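# Align gear housing to plate, retighten nut, park wrench

## Task

Move the gear housing so that one of its sides sits flush along the edge of the small plate. Then tighten its nut back up to wrench-tight, lay the wrench down away from the housing, and release everything from both grippers.

## Robot and tools

Robot: two arms, left_arm and right_arm. Each has a parallel gripper with a wrist camera. In the shared scene frame the origin is on the table top midway between the arms, +x points out over the table, +z points up, and left_arm sits on the +y side. The names left and right do not refer to image sides. The URDF roots are at (-0.044, +0.329, 0) m for left_arm and (+0.004, -0.290, 0) m for right_arm, each yawed slightly.

Gripper frame: the fingers point along the gripper's +z axis and close along its y axis. The reported end_effector_position is the midpoint between the pads, about 1 cm short of the fingertips. The fully open width is 0.094 m.

Row layout, shared by execute_actions and move. A row is one flat list of 14 numbers, each in [-1, 1]. The first 7 are for left_arm (dx, dy, dz, rx, ry, rz, opening) and the next 7 are the same for right_arm. Always send all 14, even if one arm stays still. dx to rz are relative offsets in that gripper's own axes, not poses. The scale is 1.0 = 0.6 m for translation and 1.0 = 180 degrees for rotation. rx, ry and rz form a single rotation vector. Opening is absolute: +1 is fully open, -1 is closed. An optional 12 extra numbers from 0 to 1 can follow: stiffness scales for the six joints of left_arm, then the six of right_arm, in Joint positions order. They stay in effect until you change them.

execute_actions(actions): a list of actions, run in order. Each action is a list of up to 15 rows, one per control step of 1/30 s. If you give fewer rows, the last row is repeated until 15 steps are done. Every row in an action is measured from the gripper's pose at the start of that action, not from the previous row. For the first action in a call, that start is the pose last reported in a result. An empty list just returns the current state and images. At each step the command is clipped to within 70 mm and 16 degrees of the measured pose, so a large offset is only partly reached; command the rest in the next action. When position and orientation cannot both be met, position wins.

move(target, speed, blocking): target is one 14-number row, offset from the pose in the latest result that reports one. Each gripper travels a straight path toward its target, and the paths of both arms finish together within 0.5 to 10 s. speed is in m/s, from 0.002 to 0.5, default 0.25; rotation is capped at twice that value in rad/s. Openings are applied at the start. Moves do not avoid obstacles or the other arm, can overshoot the speed, and hit harder when faster or aimed further past contact. With blocking=false you get a result after 0.5 s; until a later result shows the move has ended, call wait or stop before sending new rows or moves. The move: line gives the ending (done, off_target, moving, held, fault) and any limits (paced = pose clipped; held = steps blocked, after which the arm may jump fast). Distances to target are also listed.

wait(seconds): 0 to 10; the arms keep their last command, and a running move continues. stop(): brakes a running move; it needs stopping distance, and the fingers keep moving. zoom_image(camera, region): camera is cam_high, cam_low, cam_left_wrist or cam_right_wrist; region is [x0, y0, x1, y1] in pixels, at most 504 by 504. read_manual(section): licence text only, "licences". finished_scene(scene): pass the current scene number; call it only when the goal holds steadily and both grippers have let go.

Results: the state line gives each gripper's position (m) and quat_wxyz in the scene frame; it is less accurate at long reach. Hand target lines show where the controller is steering. grip_measured is the finger opening on the command scale; the last Joint positions value is the opening in metres. Readings may be off by about 1 mm. Joint torques include gravity and offsets. Step readings list positions along an action; HELD marks blocked steps. Also watch for pose unreachable (clearance check changed a command), FAULT, MOTOR HOT (75 °C) and OVER-TEMPERATURE FAULT (stop at 90 °C; at 100 °C the arm goes limp and falls). Joint limits (rad): waist -2.618..3.054, shoulder 0..3.142, elbow 0..3.142, wrist pitch -1.571..1.571, wrist yaw -1.571..1.571, wrist roll -2.094..2.094. The elbow cannot fully straighten.

Cameras are all 504x504, each with given pinhole-plus-radial intrinsics and a world-to-camera transform. The fixed cameras may be off by a couple of degrees and millimetres.

Practical tips: arms usually settle a centimetre or more too low, and zero offsets let them keep sinking. To hold an arm in place, send the correction back to its wanted pose in the first call of a reply and zeros afterwards, raising the aim if it still sags. To grip, command an opening about 0.03 below grip_measured; a smaller margin gives a gentler hold. Pads push roughly 50 to 62 N and spike on first contact, and thin parts get less force. Held parts may be tugged now and then, and loose parts nudged. Holding loads heats the motors, even while you think. The robot keeps running while you compose each reply.

Avoid: knocking or placing anything off the table, letting the arms collide or press on each other, dropping or slipping parts, slamming, and hard pushes. Move gently near contact.

Each tool is called as name(argument=value, ...) on one line, values as JSON.

## Session

execute_actions(actions=[])

Scene clock: 0.00 s.
left_arm: end_effector_position=(+0.3350, +0.4684, +0.3795) grip_measured=+1.000 end_effector_quat_wxyz=(+0.633, +0.413, +0.529, +0.387) | right_arm: end_effector_position=(+0.5499, -0.5576, +0.3175) grip_measured=+1.000 end_effector_quat_wxyz=(+0.489, -0.016, +0.839, -0.238)
Joint positions: left_arm=[0.716 1.25  0.942 0.448 0.77  1.114 0.094] | right_arm=[-0.294  2.029  2.045 -0.438 -0.028 -0.485  0.094]
Joint velocities: left_arm=[-0.012  0.012  0.007  0.022 -0.022 -0.051  0.   ] | right_arm=[0.007 0.007 0.007 0.007 0.007 0.081 0.   ]
Joint torques (N m, as the arm reports them, + toward a larger angle): no reading
Hand target (left_arm): +0.333, +0.467, +0.390; +0.636, +0.411, +0.521, +0.394
Hand target (right_arm): +0.549, -0.557, +0.324; +0.493, -0.015, +0.836, -0.239
Joint stiffness scale: left_arm=[1. 1. 1. 1. 1. 1.] | right_arm=[1. 1. 1. 1. 1. 1.]

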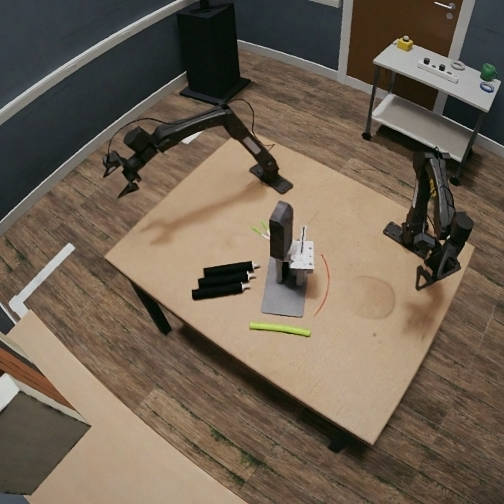

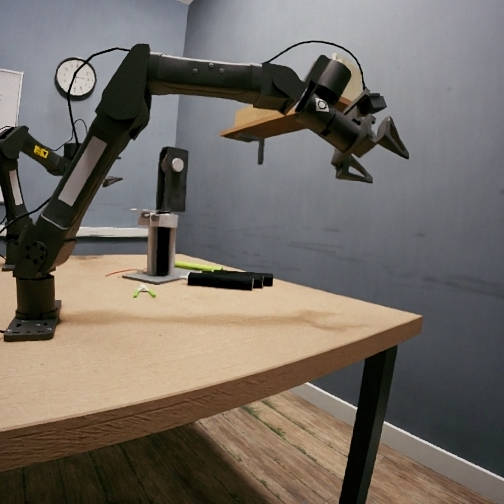

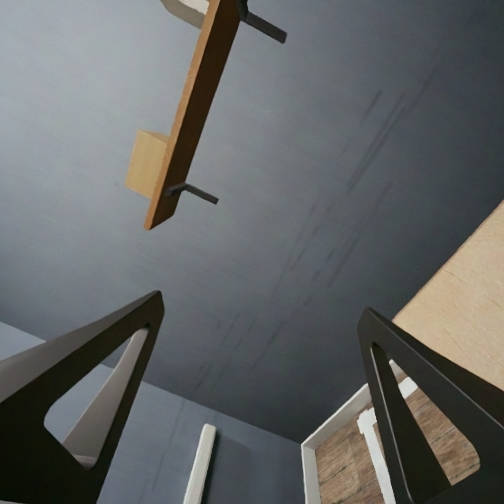

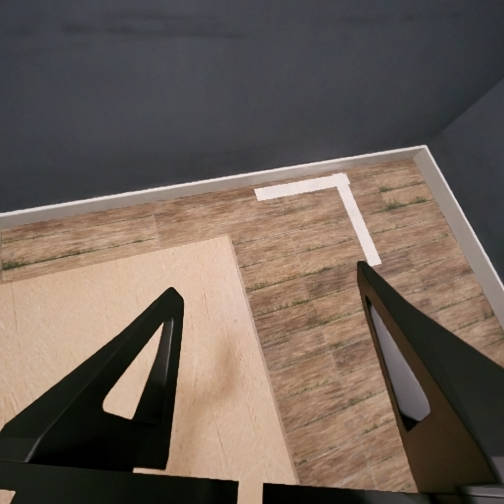

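zoom_image(camera="cam_high", region=[230, 190, 350, 330])

zoom_image(camera="cam_low", region=[110, 140, 230, 300])

Region (230, 190, 350, 330) of cam_high's 504x504 image, scaled by 3.600, with more detail than that image has; it fills the left 432 columns of this view, and the rest is white.

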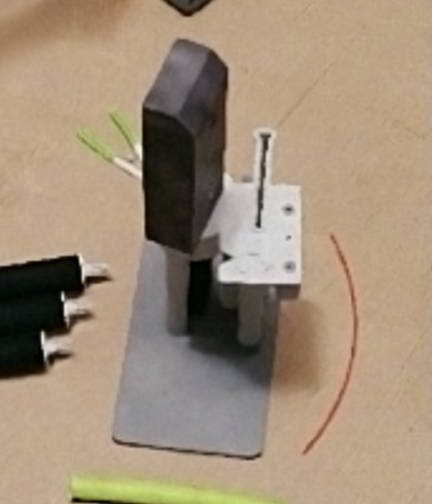

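Region (110, 140, 230, 300) of cam_low's 504x504 image, scaled by 3.150, with more detail than that image has; it fills the left 378 columns of this view, and the rest is white.

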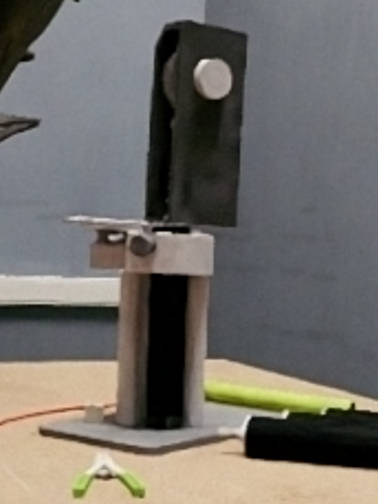

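move(target=[-0.418,-0.188,-0.043,0.289,0.187,-0.299,1,0,0,0,0,0,0,1])

Scene clock: 4.10 s.
left_arm: end_effector_position=(+0.2768, +0.2049, +0.3505) grip_measured=+1.000 end_effector_quat_wxyz=(+0.319, +0.243, +0.912, -0.087) | right_arm: end_effector_position=(+0.5499, -0.5576, +0.3175) grip_measured=+1.000 end_effector_quat_wxyz=(+0.489, -0.016, +0.839, -0.238)
Joint positions: left_arm=[-0.245  1.496  1.96  -1.375  0.14   0.172  0.094] | right_arm=[-0.294  2.029  2.045 -0.438 -0.028 -0.485  0.094]
Joint velocities: left_arm=[-0.002 -0.012 -0.002 -0.037  0.037 -0.022  0.   ] | right_arm=[-0.017  0.007  0.002  0.022 -0.022 -0.051  0.   ]
Joint torques (N m, as the arm reports them, + toward a larger angle): left_arm=[-0.57 -4.66  8.99  1.45  0.17 -0.02] | right_arm=[  0.05 -10.16   7.19   1.58   0.     0.01]
Hand target (left_arm): +0.276, +0.201, +0.361; +0.332, +0.244, +0.907, -0.094
Hand target (right_arm): +0.550, -0.558, +0.318; +0.489, -0.016, +0.839, -0.238
Off the commanded pose (left_arm): 0.012 m, 1 deg.
Off the commanded pose (right_arm): 0.000 m, 0 deg.
Joint stiffness scale: left_arm=[1. 1. 1. 1. 1. 1.] | right_arm=[1. 1. 1. 1. 1. 1.]
move: off_target (left_arm)
camera_calibration (this result's frames):
cam_left_wrist: T_world_to_cam=[[-0.435205, -0.900123, -0.0193633, 0.314188], [-0.892904, 0.434272, -0.118873, 0.227347], [0.115409, -0.0344445, -0.992721, 0.42518], [0, 0, 0, 1]] pos_world=[0.290666, 0.198723, 0.455194]

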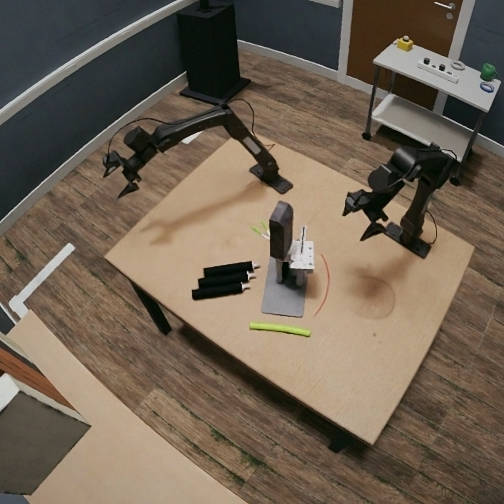

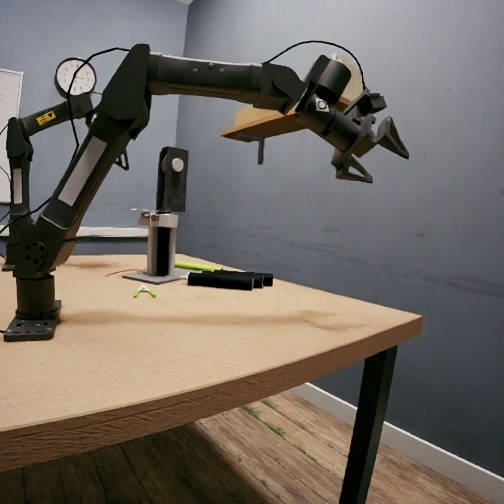

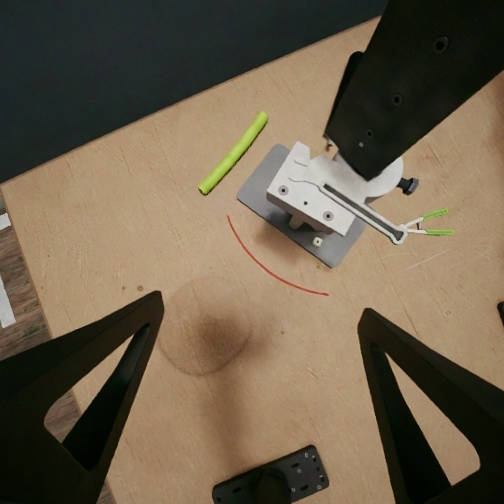

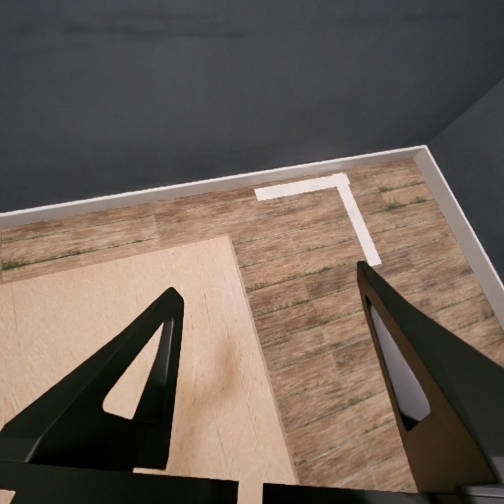

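zoom_image(camera="cam_left_wrist", region=[250, 110, 430, 270])

zoom_image(camera="cam_low", region=[125, 195, 195, 240])

Region (250, 110, 430, 270) of cam_left_wrist's 504x504 image, scaled by 2.800, with more detail than that image has.

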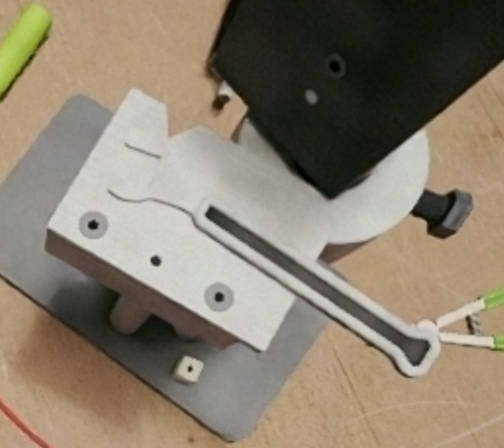

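Region (125, 195, 195, 240) of cam_low's 504x504 image, scaled by 7.200, with more detail than that image has; it fills the top 324 rows of this view, and the rest is white.

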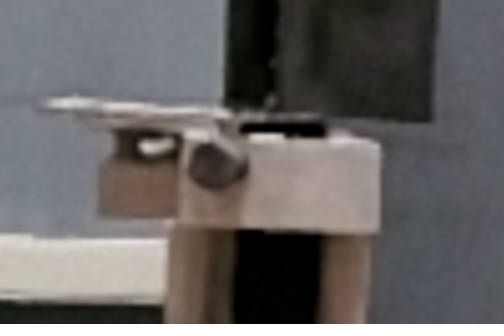

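move(target=[0,0,0,0,0,0,1,0.27,0.713,-0.632,-0.321,-0.301,0.112,1])

Scene clock: 8.73 s.
left_arm: end_effector_position=(+0.2763, +0.2050, +0.3501) grip_measured=+1.000 end_effector_quat_wxyz=(+0.318, +0.242, +0.913, -0.087) | right_arm: end_effector_position=(+0.2346, -0.0780, +0.1735) grip_measured=+1.000 end_effector_quat_wxyz=(+0.661, -0.277, +0.634, +0.291)
Joint positions: left_arm=[-0.245  1.496  1.96  -1.377  0.141  0.171  0.094] | right_arm=[ 0.801  1.115  0.003  1.157 -0.197  0.013  0.094]
Joint velocities: left_arm=[ 0.007 -0.027 -0.007  0.007 -0.081  0.022  0.   ] | right_arm=[ 0.051  0.007 -0.022  0.066  0.051  0.051  0.   ]
Joint torques (N m, as the arm reports them, + toward a larger angle): left_arm=[ 0.05 -4.81  5.88  1.49  0.06  0.02] | right_arm=[ 0.68 -1.55  4.84  1.48  0.11 -0.02]
Hand target (left_arm): +0.277, +0.205, +0.350; +0.319, +0.243, +0.912, -0.087
Hand target (right_arm): +0.234, -0.080, +0.168; +0.657, -0.274, +0.642, +0.284
Off the commanded pose (left_arm): 0.001 m, 0 deg.
Off the commanded pose (right_arm): 0.012 m, 18 deg; orientation clipped at the last step of the last action.
Joint stiffness scale: left_arm=[1. 1. 1. 1. 1. 1.] | right_arm=[1. 1. 1. 1. 1. 1.]
joint sent to its limit (right arm) — the command would take joint 3 (elbow) past its lower limit, so that joint was sent only as far as its limit.
move: off_target (right_arm); limits=paced
camera_calibration (this result's frames):
cam_left_wrist: T_world_to_cam=[[-0.434125, -0.900682, -0.0175398, 0.313225], [-0.893788, 0.433072, -0.116583, 0.226561], [0.1126, -0.0349349, -0.993026, 0.425882], [0, 0, 0, 1]] pos_world=[0.290522, 0.198877, 0.454819]
cam_right_wrist: T_world_to_cam=[[0.752034, -0.60411, -0.263622, -0.17963], [-0.573156, -0.401861, -0.714143, 0.245738], [0.325481, 0.688156, -0.648462, 0.209291], [0, 0, 0, 1]] pos_world=[0.207813, -0.153788, 0.263855]

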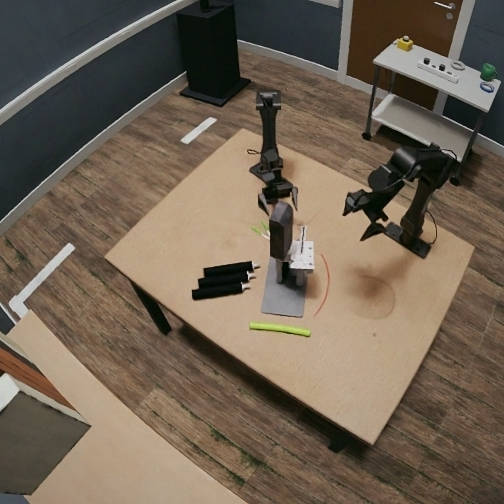

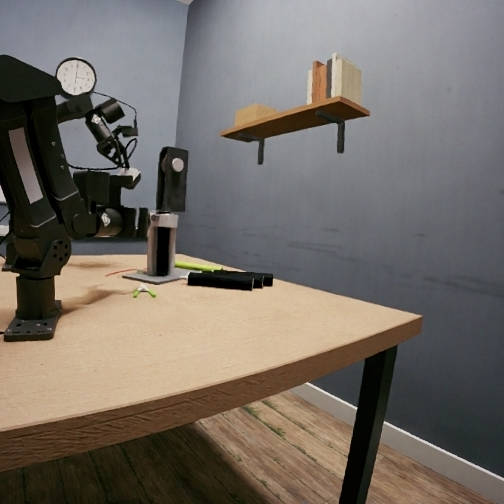

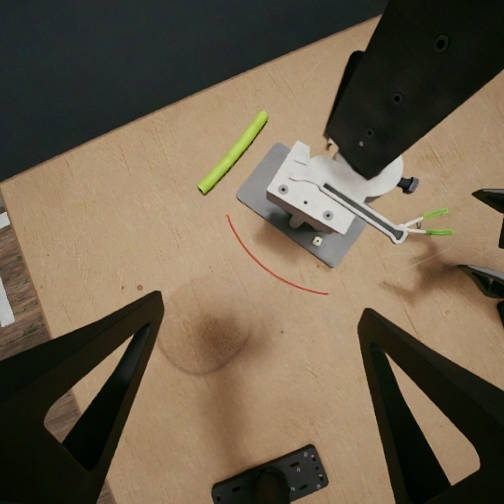

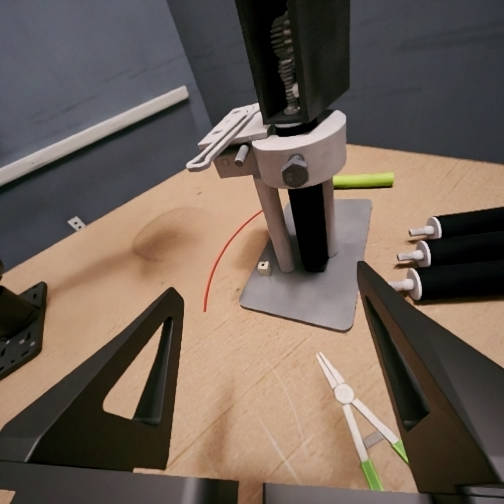

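zoom_image(camera="cam_right_wrist", region=[180, 60, 370, 200])

Region (180, 60, 370, 200) of cam_right_wrist's 504x504 image, scaled by 2.653, with more detail than that image has; it fills the top 371 rows of this view, and the rest is white.

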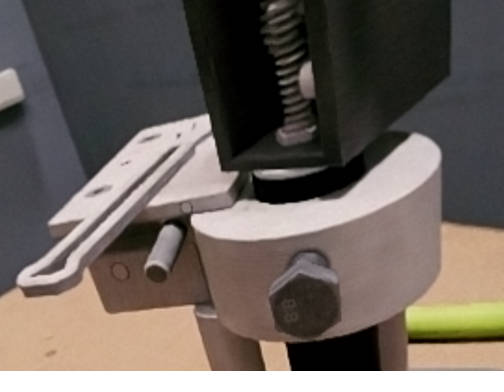

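move(target=[0,0,0,0,0,0,1,0.085,0,0.03,0,0,0,1], speed=0.1)

zoom_image(camera="cam_right_wrist", region=[170, 0, 400, 160])

Scene clock: 10.03 s.
left_arm: end_effector_position=(+0.2763, +0.2050, +0.3501) grip_measured=+1.000 end_effector_quat_wxyz=(+0.318, +0.242, +0.913, -0.087) | right_arm: end_effector_position=(+0.2447, -0.0662, +0.1215) grip_measured=+1.000 end_effector_quat_wxyz=(+0.627, -0.289, +0.665, +0.283)
Joint positions: left_arm=[-0.245  1.496  1.96  -1.377  0.141  0.171  0.094] | right_arm=[ 0.817  1.624  0.003  1.568 -0.189  0.004  0.094]
Joint velocities: left_arm=[ 0.022  0.002 -0.007 -0.007 -0.007 -0.007  0.   ] | right_arm=[-0.002 -0.012 -0.002  0.022 -0.007 -0.037  0.   ]
Joint torques (N m, as the arm reports them, + toward a larger angle): left_arm=[-0.01 -4.85  5.82  1.44  0.1   0.  ] | right_arm=[ 0.79 -2.14  4.1   1.72  0.14 -0.07]
Hand target (left_arm): +0.276, +0.205, +0.350; +0.318, +0.242, +0.913, -0.087
Hand target (right_arm): +0.248, -0.064, +0.124; +0.634, -0.289, +0.661, +0.280
Off the commanded pose (left_arm): 0.000 m, 0 deg.
Off the commanded pose (right_arm): 0.005 m, 6 deg.
Joint stiffness scale: left_arm=[1. 1. 1. 1. 1. 1.] | right_arm=[1. 1. 1. 1. 1. 1.]
joint sent to its limit (right arm) — the command would take joint 4 (wrist pitch) past its upper limit, so that joint was sent only as far as its limit.
move: off_target (right_arm)
camera_calibration (this result's frames):
cam_left_wrist: T_world_to_cam=[[-0.434125, -0.900682, -0.0175398, 0.313225], [-0.893788, 0.433072, -0.116583, 0.226561], [0.1126, -0.0349349, -0.993026, 0.425882], [0, 0, 0, 1]] pos_world=[0.290522, 0.198877, 0.454819]
cam_right_wrist: T_world_to_cam=[[0.736861, -0.615999, -0.278533, -0.189026], [-0.619177, -0.44954, -0.643842, 0.218751], [0.271394, 0.646884, -0.712661, 0.182453], [0, 0, 0, 1]] pos_world=[0.225215, -0.136129, 0.218219]

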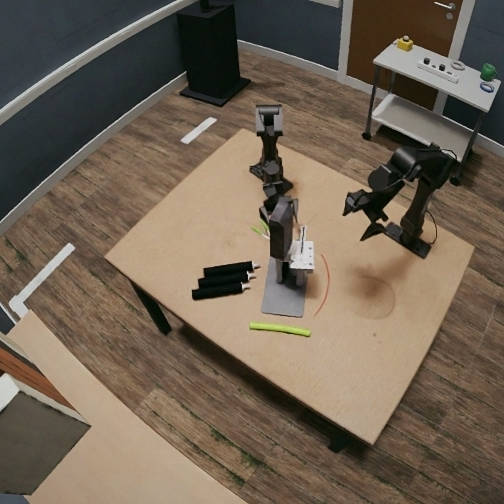

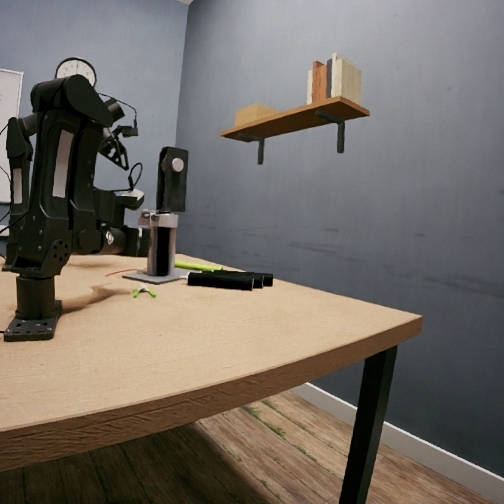

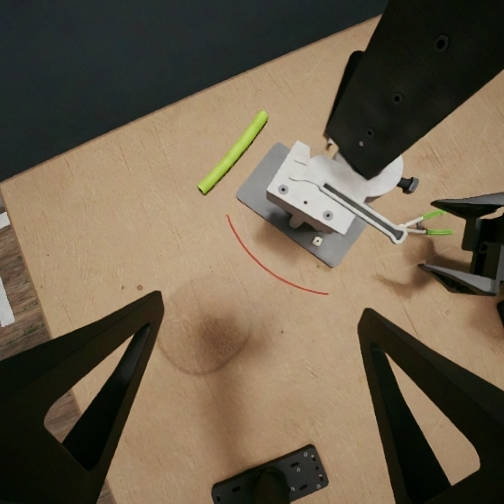

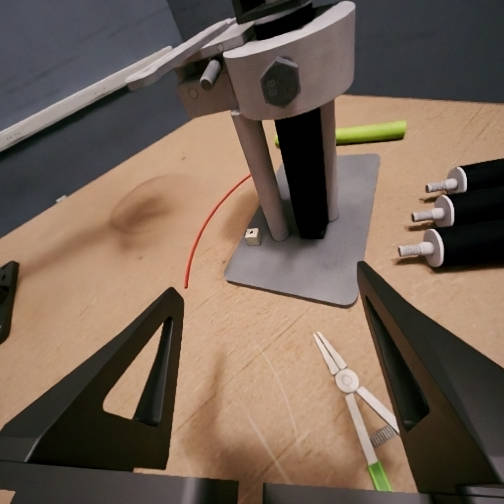

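Region (170, 0, 400, 160) of cam_right_wrist's 504x504 image, scaled by 2.191, with more detail than that image has; it fills the top 351 rows of this view, and the rest is white.

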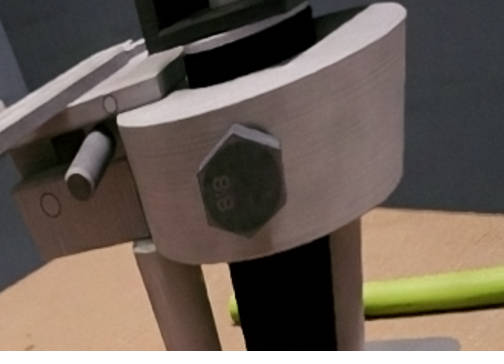

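move(target=[0,0,0,0,0,0,1,-0.15,-0.238,0.112,0.085,-0.113,0.492,1])

Scene clock: 14.47 s.
left_arm: end_effector_position=(+0.2763, +0.2050, +0.3501) grip_measured=+1.000 end_effector_quat_wxyz=(+0.318, +0.242, +0.913, -0.087) | right_arm: end_effector_position=(+0.3946, -0.1028, +0.1934) grip_measured=+1.000 end_effector_quat_wxyz=(+0.369, +0.377, +0.605, +0.596)
Joint positions: left_arm=[-0.245  1.496  1.96  -1.377  0.141  0.171  0.094] | right_arm=[ 0.608  1.543  0.481  1.045 -0.022  1.573  0.094]
Joint velocities: left_arm=[-0.002 -0.017  0.002  0.081 -0.037  0.051  0.   ] | right_arm=[-0.012  0.002 -0.002 -0.051  0.022 -0.037  0.   ]
Joint torques (N m, as the arm reports them, + toward a larger angle): left_arm=[-0.08 -4.9   5.83  1.46  0.09  0.02] | right_arm=[-0.58 -6.29  7.4   1.54  0.16  0.01]
Hand target (left_arm): +0.276, +0.205, +0.350; +0.318, +0.242, +0.913, -0.087
Hand target (right_arm): +0.399, -0.107, +0.207; +0.381, +0.378, +0.595, +0.598
Off the commanded pose (left_arm): 0.000 m, 0 deg.
Off the commanded pose (right_arm): 0.015 m, 2 deg.
Joint stiffness scale: left_arm=[1. 1. 1. 1. 1. 1.] | right_arm=[1. 1. 1. 1. 1. 1.]
move: off_target (right_arm)
camera_calibration (this result's frames):
cam_left_wrist: T_world_to_cam=[[-0.434125, -0.900682, -0.0175398, 0.313225], [-0.893788, 0.433072, -0.116583, 0.226561], [0.1126, -0.0349349, -0.993026, 0.425882], [0, 0, 0, 1]] pos_world=[0.290522, 0.198877, 0.454819]
cam_right_wrist: T_world_to_cam=[[-0.0843494, 0.254079, -0.963498, 0.243948], [-0.940716, 0.298511, 0.161074, 0.389447], [0.328541, 0.919965, 0.213836, 0.0430533], [0, 0, 0, 1]] pos_world=[0.372791, -0.217844, 0.163107]

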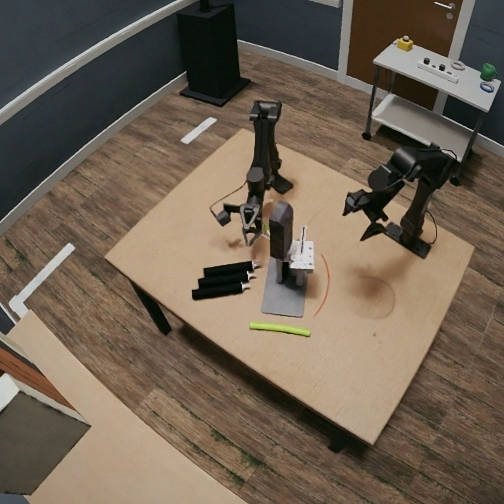

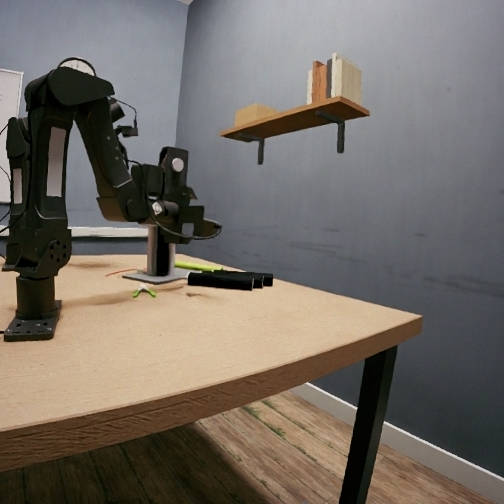

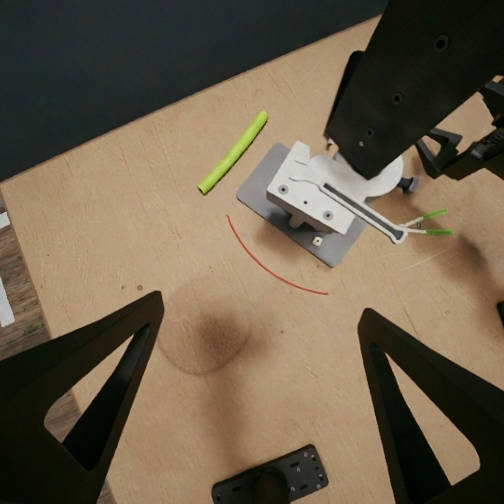

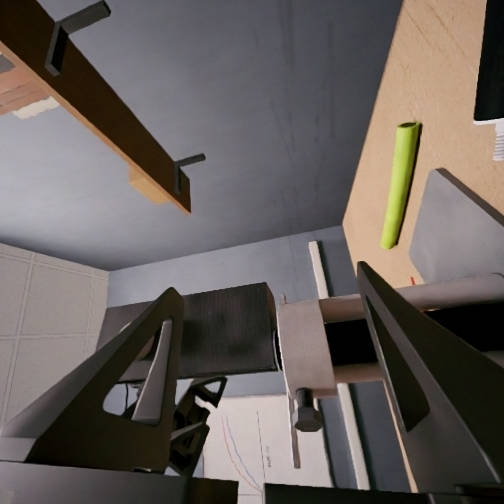

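Camera is at z .163; raise 4 cm (gripper +y is up).

move(target=[0,0,0,0,0,0,1,0,0.075,0,0,0,0,1], speed=0.1)

zoom_image(camera="cam_right_wrist", region=[250, 270, 390, 410])

Scene clock: 15.63 s.
left_arm: end_effector_position=(+0.2763, +0.2050, +0.3501) grip_measured=+1.000 end_effector_quat_wxyz=(+0.318, +0.242, +0.913, -0.087) | right_arm: end_effector_position=(+0.3949, -0.1027, +0.2284) grip_measured=+1.000 end_effector_quat_wxyz=(+0.366, +0.381, +0.608, +0.592)
Joint positions: left_arm=[-0.245  1.496  1.96  -1.377  0.141  0.171  0.094] | right_arm=[ 0.608  1.407  0.564  0.813 -0.021  1.577  0.094]
Joint velocities: left_arm=[-0.032 -0.022 -0.007 -0.066 -0.066 -0.051  0.   ] | right_arm=[ 0.012 -0.007  0.007 -0.007  0.007 -0.022  0.   ]
Joint torques (N m, as the arm reports them, + toward a larger angle): left_arm=[ 0.05 -4.84  5.89  1.48  0.12 -0.01] | right_arm=[ 0.19 -5.4   7.92  1.53  0.02 -0.05]
Hand target (left_arm): +0.276, +0.205, +0.350; +0.318, +0.242, +0.913, -0.087
Hand target (right_arm): +0.395, -0.102, +0.238; +0.370, +0.377, +0.605, +0.596
Off the commanded pose (left_arm): 0.000 m, 0 deg.
Off the commanded pose (right_arm): 0.010 m, 1 deg.
Joint stiffness scale: left_arm=[1. 1. 1. 1. 1. 1.] | right_arm=[1. 1. 1. 1. 1. 1.]
move: done
camera_calibration (this result's frames):
cam_left_wrist: T_world_to_cam=[[-0.434125, -0.900682, -0.0175398, 0.313225], [-0.893788, 0.433072, -0.116583, 0.226561], [0.1126, -0.0349349, -0.993026, 0.425882], [0, 0, 0, 1]] pos_world=[0.290522, 0.198877, 0.454819]
cam_right_wrist: T_world_to_cam=[[-0.0976647, 0.252305, -0.962706, 0.282539], [-0.938237, 0.29928, 0.173617, 0.380317], [0.331923, 0.920203, 0.207493, 0.0355533], [0, 0, 0, 1]] pos_world=[0.37262, -0.217823, 0.198596]

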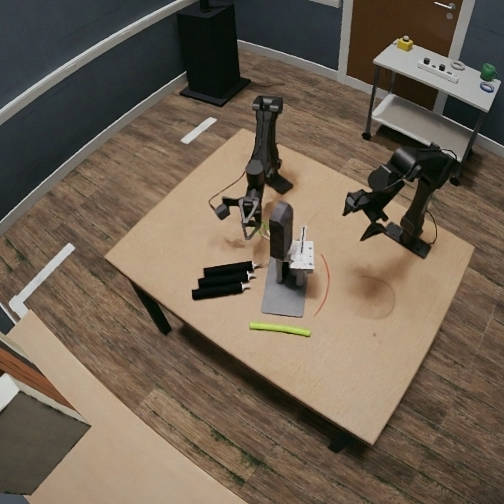

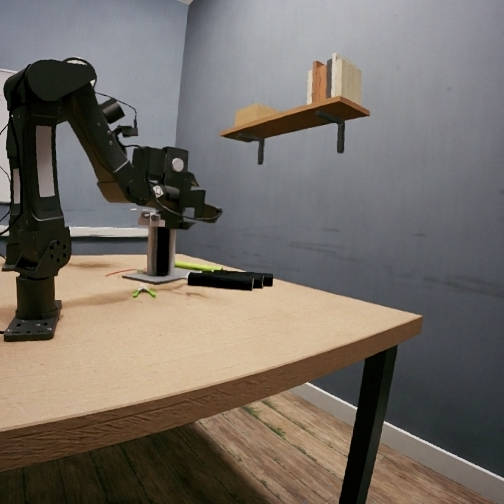

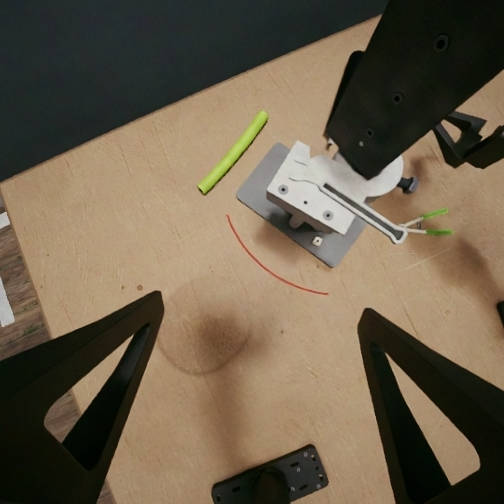

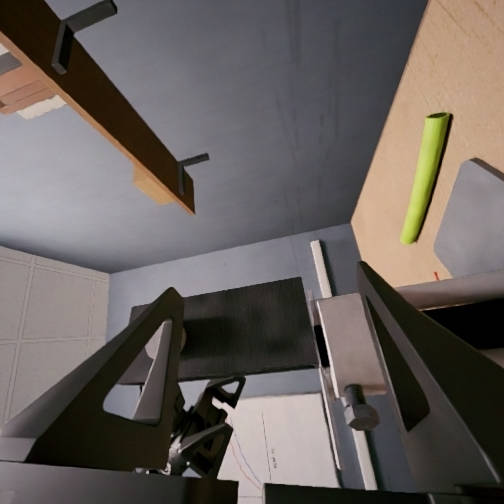

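Region (250, 270, 390, 410) of cam_right_wrist's 504x504 image, scaled by 3.600, with more detail than that image has.

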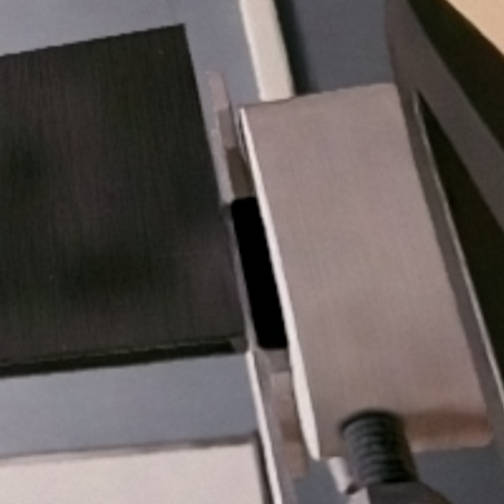

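zoom_image(camera="cam_right_wrist", region=[290, 315, 350, 375])

Region (290, 315, 350, 375) of cam_right_wrist's 504x504 image, scaled by 8.400, with more detail than that image has.

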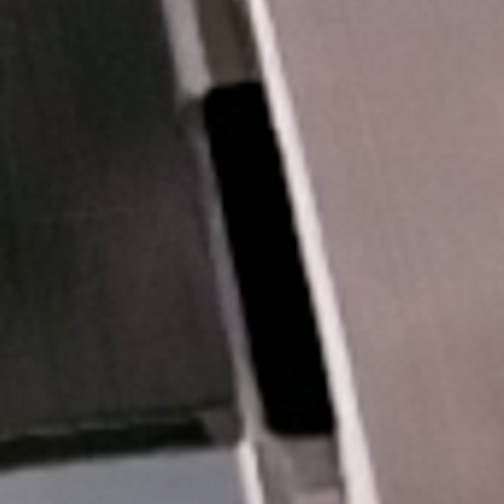

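move(target=[0,0,0,0,0,0,1,0.05,0.05,-0.25,0.147,0.186,-0.491,-0.2])

Scene clock: 20.37 s.
left_arm: end_effector_position=(+0.2763, +0.2050, +0.3501) grip_measured=+1.000 end_effector_quat_wxyz=(+0.318, +0.242, +0.913, -0.087) | right_arm: end_effector_position=(+0.2530, -0.1407, +0.2506) grip_measured=-0.198 end_effector_quat_wxyz=(+0.395, -0.241, +0.879, +0.113)
Joint positions: left_arm=[-0.245  1.496  1.96  -1.377  0.141  0.171  0.094] | right_arm=[ 0.702  0.946  1.038 -0.816 -0.012  0.001  0.038]
Joint velocities: left_arm=[-0.012 -0.012 -0.012  0.066  0.022 -0.007  0.   ] | right_arm=[-0.017 -0.007 -0.007 -0.022  0.066 -0.066  0.   ]
Joint torques (N m, as the arm reports them, + toward a larger angle): left_arm=[-0.1  -4.92  5.88  1.44  0.09  0.02] | right_arm=[ 0.84 -2.33  8.66  1.24  0.14 -0.1 ]
Hand target (left_arm): +0.276, +0.205, +0.350; +0.318, +0.242, +0.913, -0.087
Hand target (right_arm): +0.250, -0.143, +0.263; +0.409, -0.243, +0.873, +0.109
Off the commanded pose (left_arm): 0.000 m, 0 deg.
Off the commanded pose (right_arm): 0.014 m, 2 deg.
Joint stiffness scale: left_arm=[1. 1. 1. 1. 1. 1.] | right_arm=[1. 1. 1. 1. 1. 1.]
move: off_target (right_arm)
camera_calibration (this result's frames):
cam_left_wrist: T_world_to_cam=[[-0.434125, -0.900682, -0.0175398, 0.313225], [-0.893788, 0.433072, -0.116583, 0.226561], [0.1126, -0.0349349, -0.993026, 0.425882], [0, 0, 0, 1]] pos_world=[0.290522, 0.198877, 0.454819]
cam_right_wrist: T_world_to_cam=[[0.37833, -0.894033, -0.23994, -0.163197], [-0.923938, -0.380569, -0.0388121, 0.208667], [-0.0566144, 0.236374, -0.970011, 0.410137], [0, 0, 0, 1]] pos_world=[0.277757, -0.163437, 0.366779]

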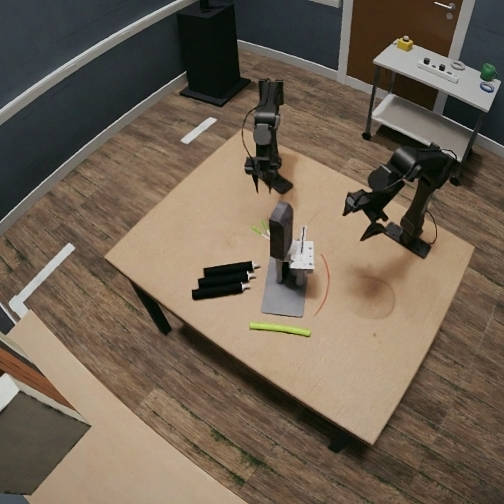

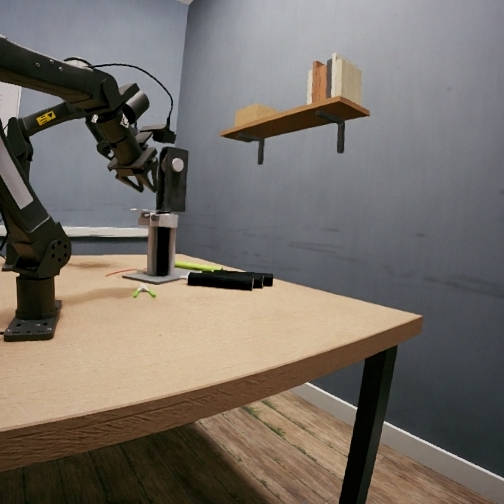

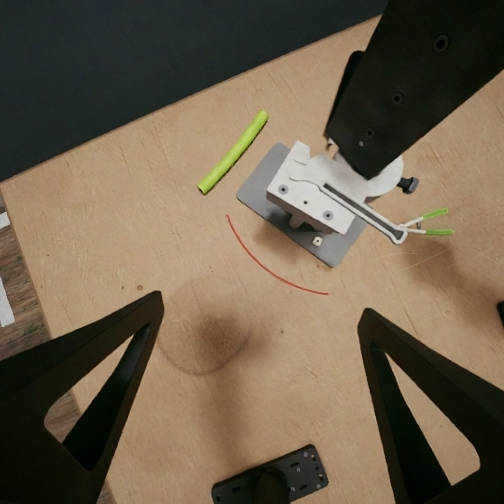

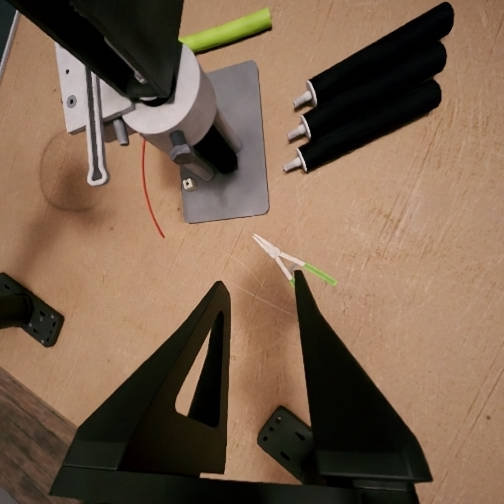

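move(target=[0,0,0,0,0,0,1,-0.057,0.232,0.11,0,-0.125,0,-0.2], speed=0.15)

Scene clock: 22.63 s.
left_arm: end_effector_position=(+0.2763, +0.2050, +0.3501) grip_measured=+1.000 end_effector_quat_wxyz=(+0.318, +0.242, +0.913, -0.087) | right_arm: end_effector_position=(+0.2404, +0.0158, +0.2386) grip_measured=-0.198 end_effector_quat_wxyz=(+0.555, -0.210, +0.786, +0.174)
Joint positions: left_arm=[-0.245  1.496  1.96  -1.377  0.141  0.171  0.094] | right_arm=[1.329 1.187 0.786 0.011 0.558 0.257 0.038]
Joint velocities: left_arm=[-0.022 -0.002  0.002 -0.037 -0.007 -0.007  0.   ] | right_arm=[ 0.012  0.007  0.002  0.007 -0.022 -0.051  0.   ]
Joint torques (N m, as the arm reports them, + toward a larger angle): left_arm=[-0.03 -4.81  5.89  1.45  0.08 -0.02] | right_arm=[ 0.64 -2.84  6.64  1.53  0.34 -0.03]
Hand target (left_arm): +0.276, +0.205, +0.350; +0.318, +0.242, +0.913, -0.087
Hand target (right_arm): +0.241, +0.015, +0.235; +0.557, -0.210, +0.786, +0.165
Off the commanded pose (left_arm): 0.000 m, 0 deg.
Off the commanded pose (right_arm): 0.006 m, 2 deg.
Joint stiffness scale: left_arm=[1. 1. 1. 1. 1. 1.] | right_arm=[1. 1. 1. 1. 1. 1.]
move: done
camera_calibration (this result's frames):
cam_left_wrist: T_world_to_cam=[[-0.434125, -0.900682, -0.0175398, 0.313225], [-0.893788, 0.433072, -0.116583, 0.226561], [0.1126, -0.0349349, -0.993026, 0.425882], [0, 0, 0, 1]] pos_world=[0.290522, 0.198877, 0.454819]
cam_right_wrist: T_world_to_cam=[[0.468492, -0.829619, -0.303724, -0.0288619], [-0.8502, -0.329917, -0.410261, 0.326181], [0.240157, 0.45043, -0.859905, 0.259787], [0, 0, 0, 1]] pos_world=[0.228452, -0.0333474, 0.348446]

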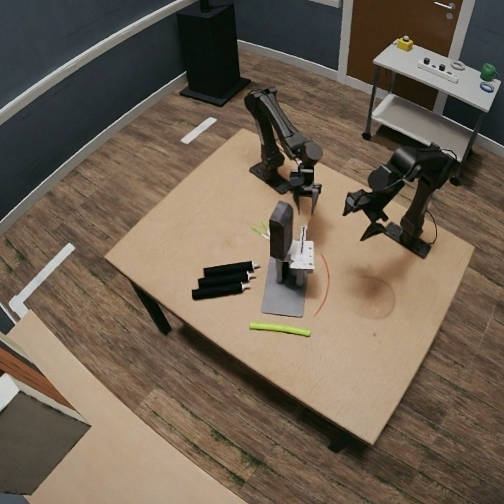

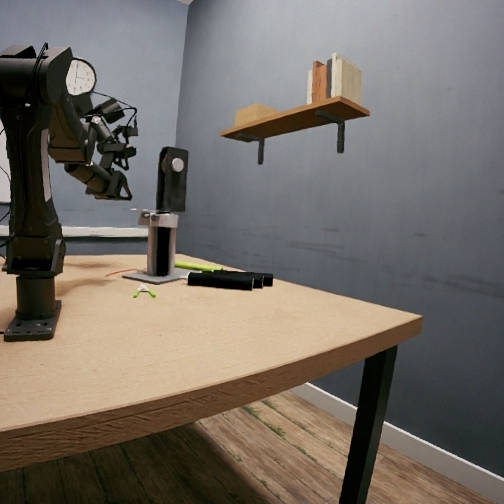

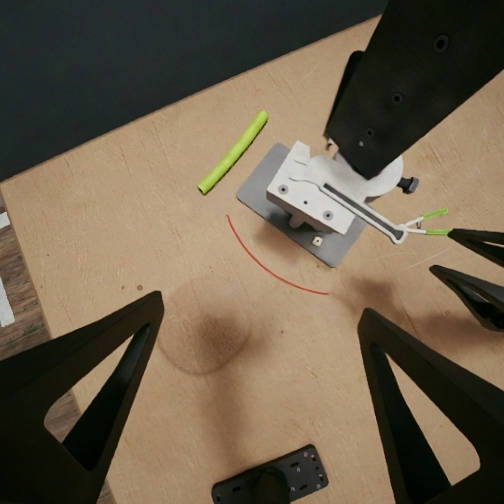

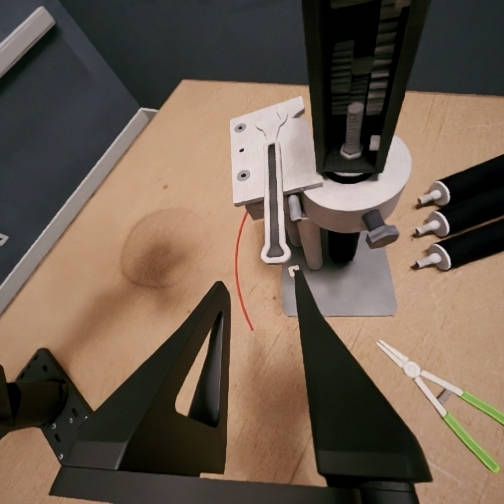

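zoom_image(camera="cam_right_wrist", region=[220, 90, 420, 280])

Region (220, 90, 420, 280) of cam_right_wrist's 504x504 image, scaled by 2.520, with more detail than that image has; it fills the top 479 rows of this view, and the rest is white.

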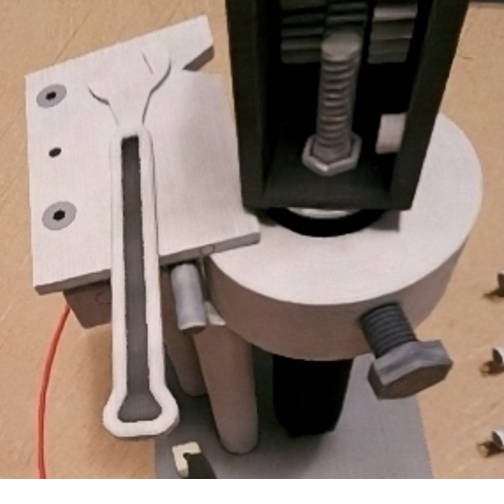

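move(target=[0,0,0,0,0,0,1,-0.12,-0.2,-0.05,0,0.05,0,-0.2])

move(target=[0.137,-0.235,0.19,-0.223,-0.223,0.465,-0.1,0,0,0,0,0,0,-0.2])

Scene clock: 24.77 s.
left_arm: end_effector_position=(+0.2763, +0.2050, +0.3501) grip_measured=+1.000 end_effector_quat_wxyz=(+0.318, +0.242, +0.913, -0.087) | right_arm: end_effector_position=(+0.3011, -0.0888, +0.3078) grip_measured=-0.198 end_effector_quat_wxyz=(+0.494, -0.221, +0.827, +0.150)
Joint positions: left_arm=[-0.245  1.496  1.96  -1.377  0.141  0.171  0.094] | right_arm=[ 0.794  1.087  1.135 -0.534  0.058  0.064  0.038]
Joint velocities: left_arm=[-0.007 -0.002 -0.007 -0.007 -0.007  0.007  0.   ] | right_arm=[ 0.002  0.002 -0.002 -0.037 -0.051 -0.037 -0.   ]
Joint torques (N m, as the arm reports them, + toward a larger angle): left_arm=[-0.01 -4.79  5.83  1.45  0.07  0.01] | right_arm=[-0.68 -1.9   9.08  1.42 -0.1  -0.08]
Hand target (left_arm): +0.276, +0.205, +0.350; +0.318, +0.242, +0.913, -0.087
Hand target (right_arm): +0.302, -0.089, +0.313; +0.494, -0.225, +0.826, +0.151
Off the commanded pose (left_arm): 0.000 m, 0 deg.
Off the commanded pose (right_arm): 0.005 m, 1 deg.
Joint stiffness scale: left_arm=[1. 1. 1. 1. 1. 1.] | right_arm=[1. 1. 1. 1. 1. 1.]
move: done
camera_calibration (this result's frames):
cam_left_wrist: T_world_to_cam=[[-0.434125, -0.900682, -0.0175398, 0.313225], [-0.893788, 0.433072, -0.116583, 0.226561], [0.1126, -0.0349349, -0.993026, 0.425882], [0, 0, 0, 1]] pos_world=[0.290522, 0.198877, 0.454819]
cam_right_wrist: T_world_to_cam=[[0.427273, -0.857883, -0.285437, -0.118775], [-0.89514, -0.357, -0.266976, 0.338759], [0.127133, 0.369578, -0.920461, 0.397304], [0, 0, 0, 1]] pos_world=[0.303475, -0.127793, 0.422241]

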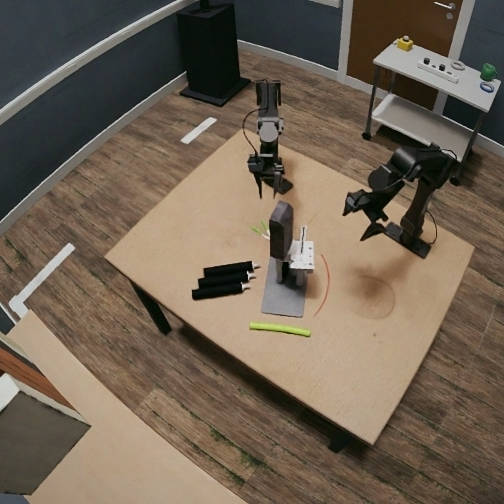

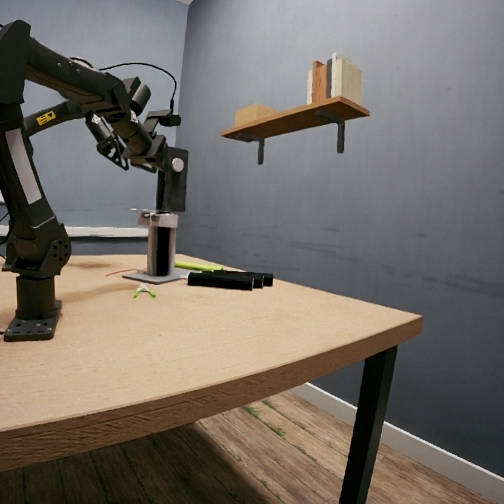

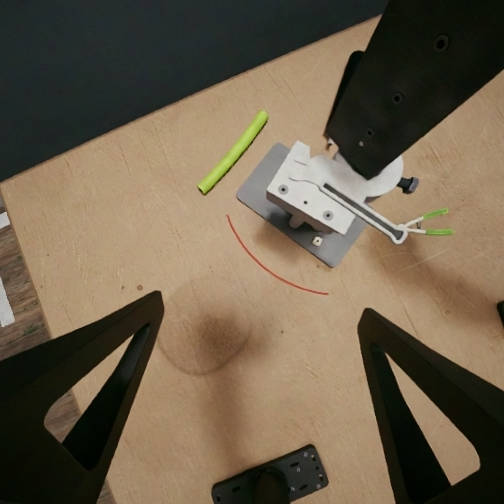

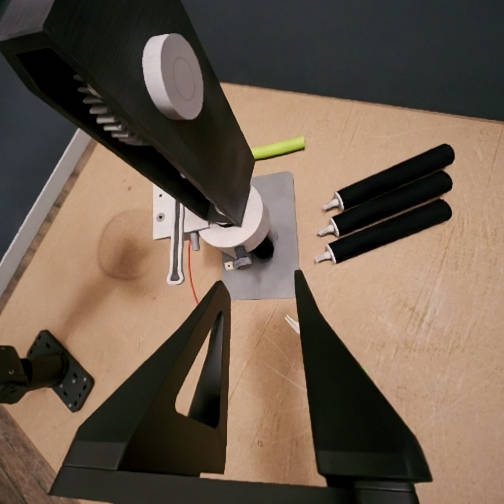

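Scene clock: 29.07 s.
left_arm: end_effector_position=(+0.2182, +0.0774, +0.2124) grip_measured=-0.098 end_effector_quat_wxyz=(+0.607, +0.613, +0.359, +0.357) | right_arm: end_effector_position=(+0.3011, -0.0888, +0.3078) grip_measured=-0.198 end_effector_quat_wxyz=(+0.494, -0.221, +0.827, +0.150)
Joint positions: left_arm=[-0.946  1.195  0.321  0.863 -0.492  1.568  0.042] | right_arm=[ 0.794  1.087  1.135 -0.534  0.058  0.064  0.038]
Joint velocities: left_arm=[ 0.017 -0.002  0.002 -0.007  0.051 -0.007  0.001] | right_arm=[ 0.002  0.007 -0.007  0.051  0.037 -0.037  0.   ]
Joint torques (N m, as the arm reports them, + toward a larger angle): left_arm=[-0.36 -2.4   5.66  2.1   0.07  0.01] | right_arm=[ 0.04 -2.34  7.13  1.56  0.01  0.  ]
Hand target (left_arm): +0.216, +0.076, +0.211; +0.611, +0.613, +0.356, +0.354
Hand target (right_arm): +0.301, -0.089, +0.308; +0.494, -0.221, +0.827, +0.150
Off the commanded pose (left_arm): 0.007 m, 1 deg.
Off the commanded pose (right_arm): 0.000 m, 0 deg.
Joint stiffness scale: left_arm=[1. 1. 1. 1. 1. 1.] | right_arm=[1. 1. 1. 1. 1. 1.]
move: done
camera_calibration (this result's frames):
cam_left_wrist: T_world_to_cam=[[0.0266202, -0.0605158, -0.997812, 0.213314], [-0.0448392, 0.997089, -0.0616682, -0.0267175], [0.998639, 0.0463828, 0.0238293, -0.124377], [0, 0, 0, 1]] pos_world=[0.117331, 0.0453175, 0.214164]
cam_right_wrist: T_world_to_cam=[[0.427273, -0.857883, -0.285437, -0.118775], [-0.89514, -0.357, -0.266976, 0.338759], [0.127133, 0.369578, -0.920461, 0.397304], [0, 0, 0, 1]] pos_world=[0.303475, -0.127793, 0.422241]

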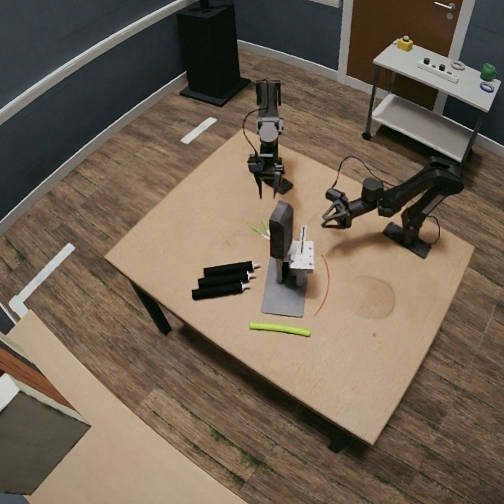

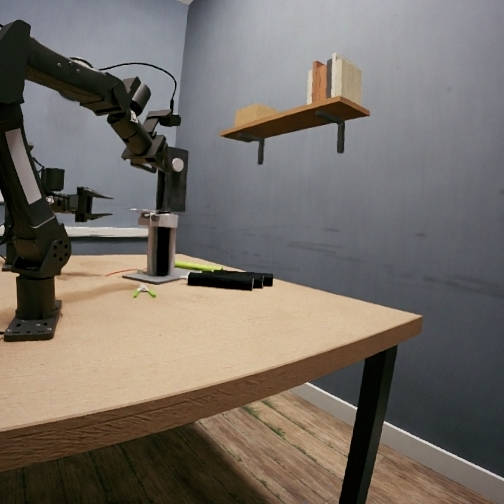

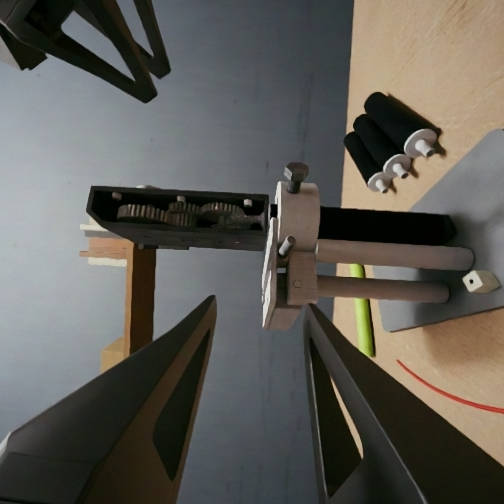

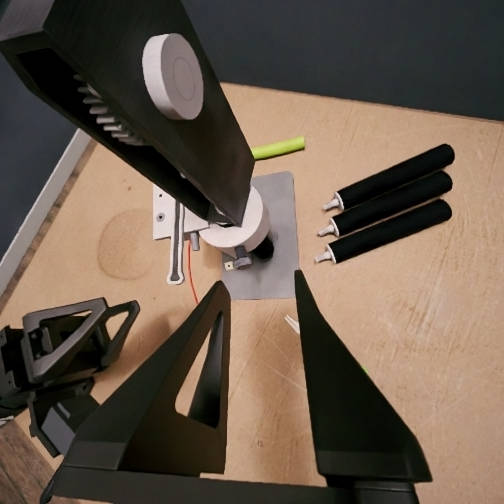

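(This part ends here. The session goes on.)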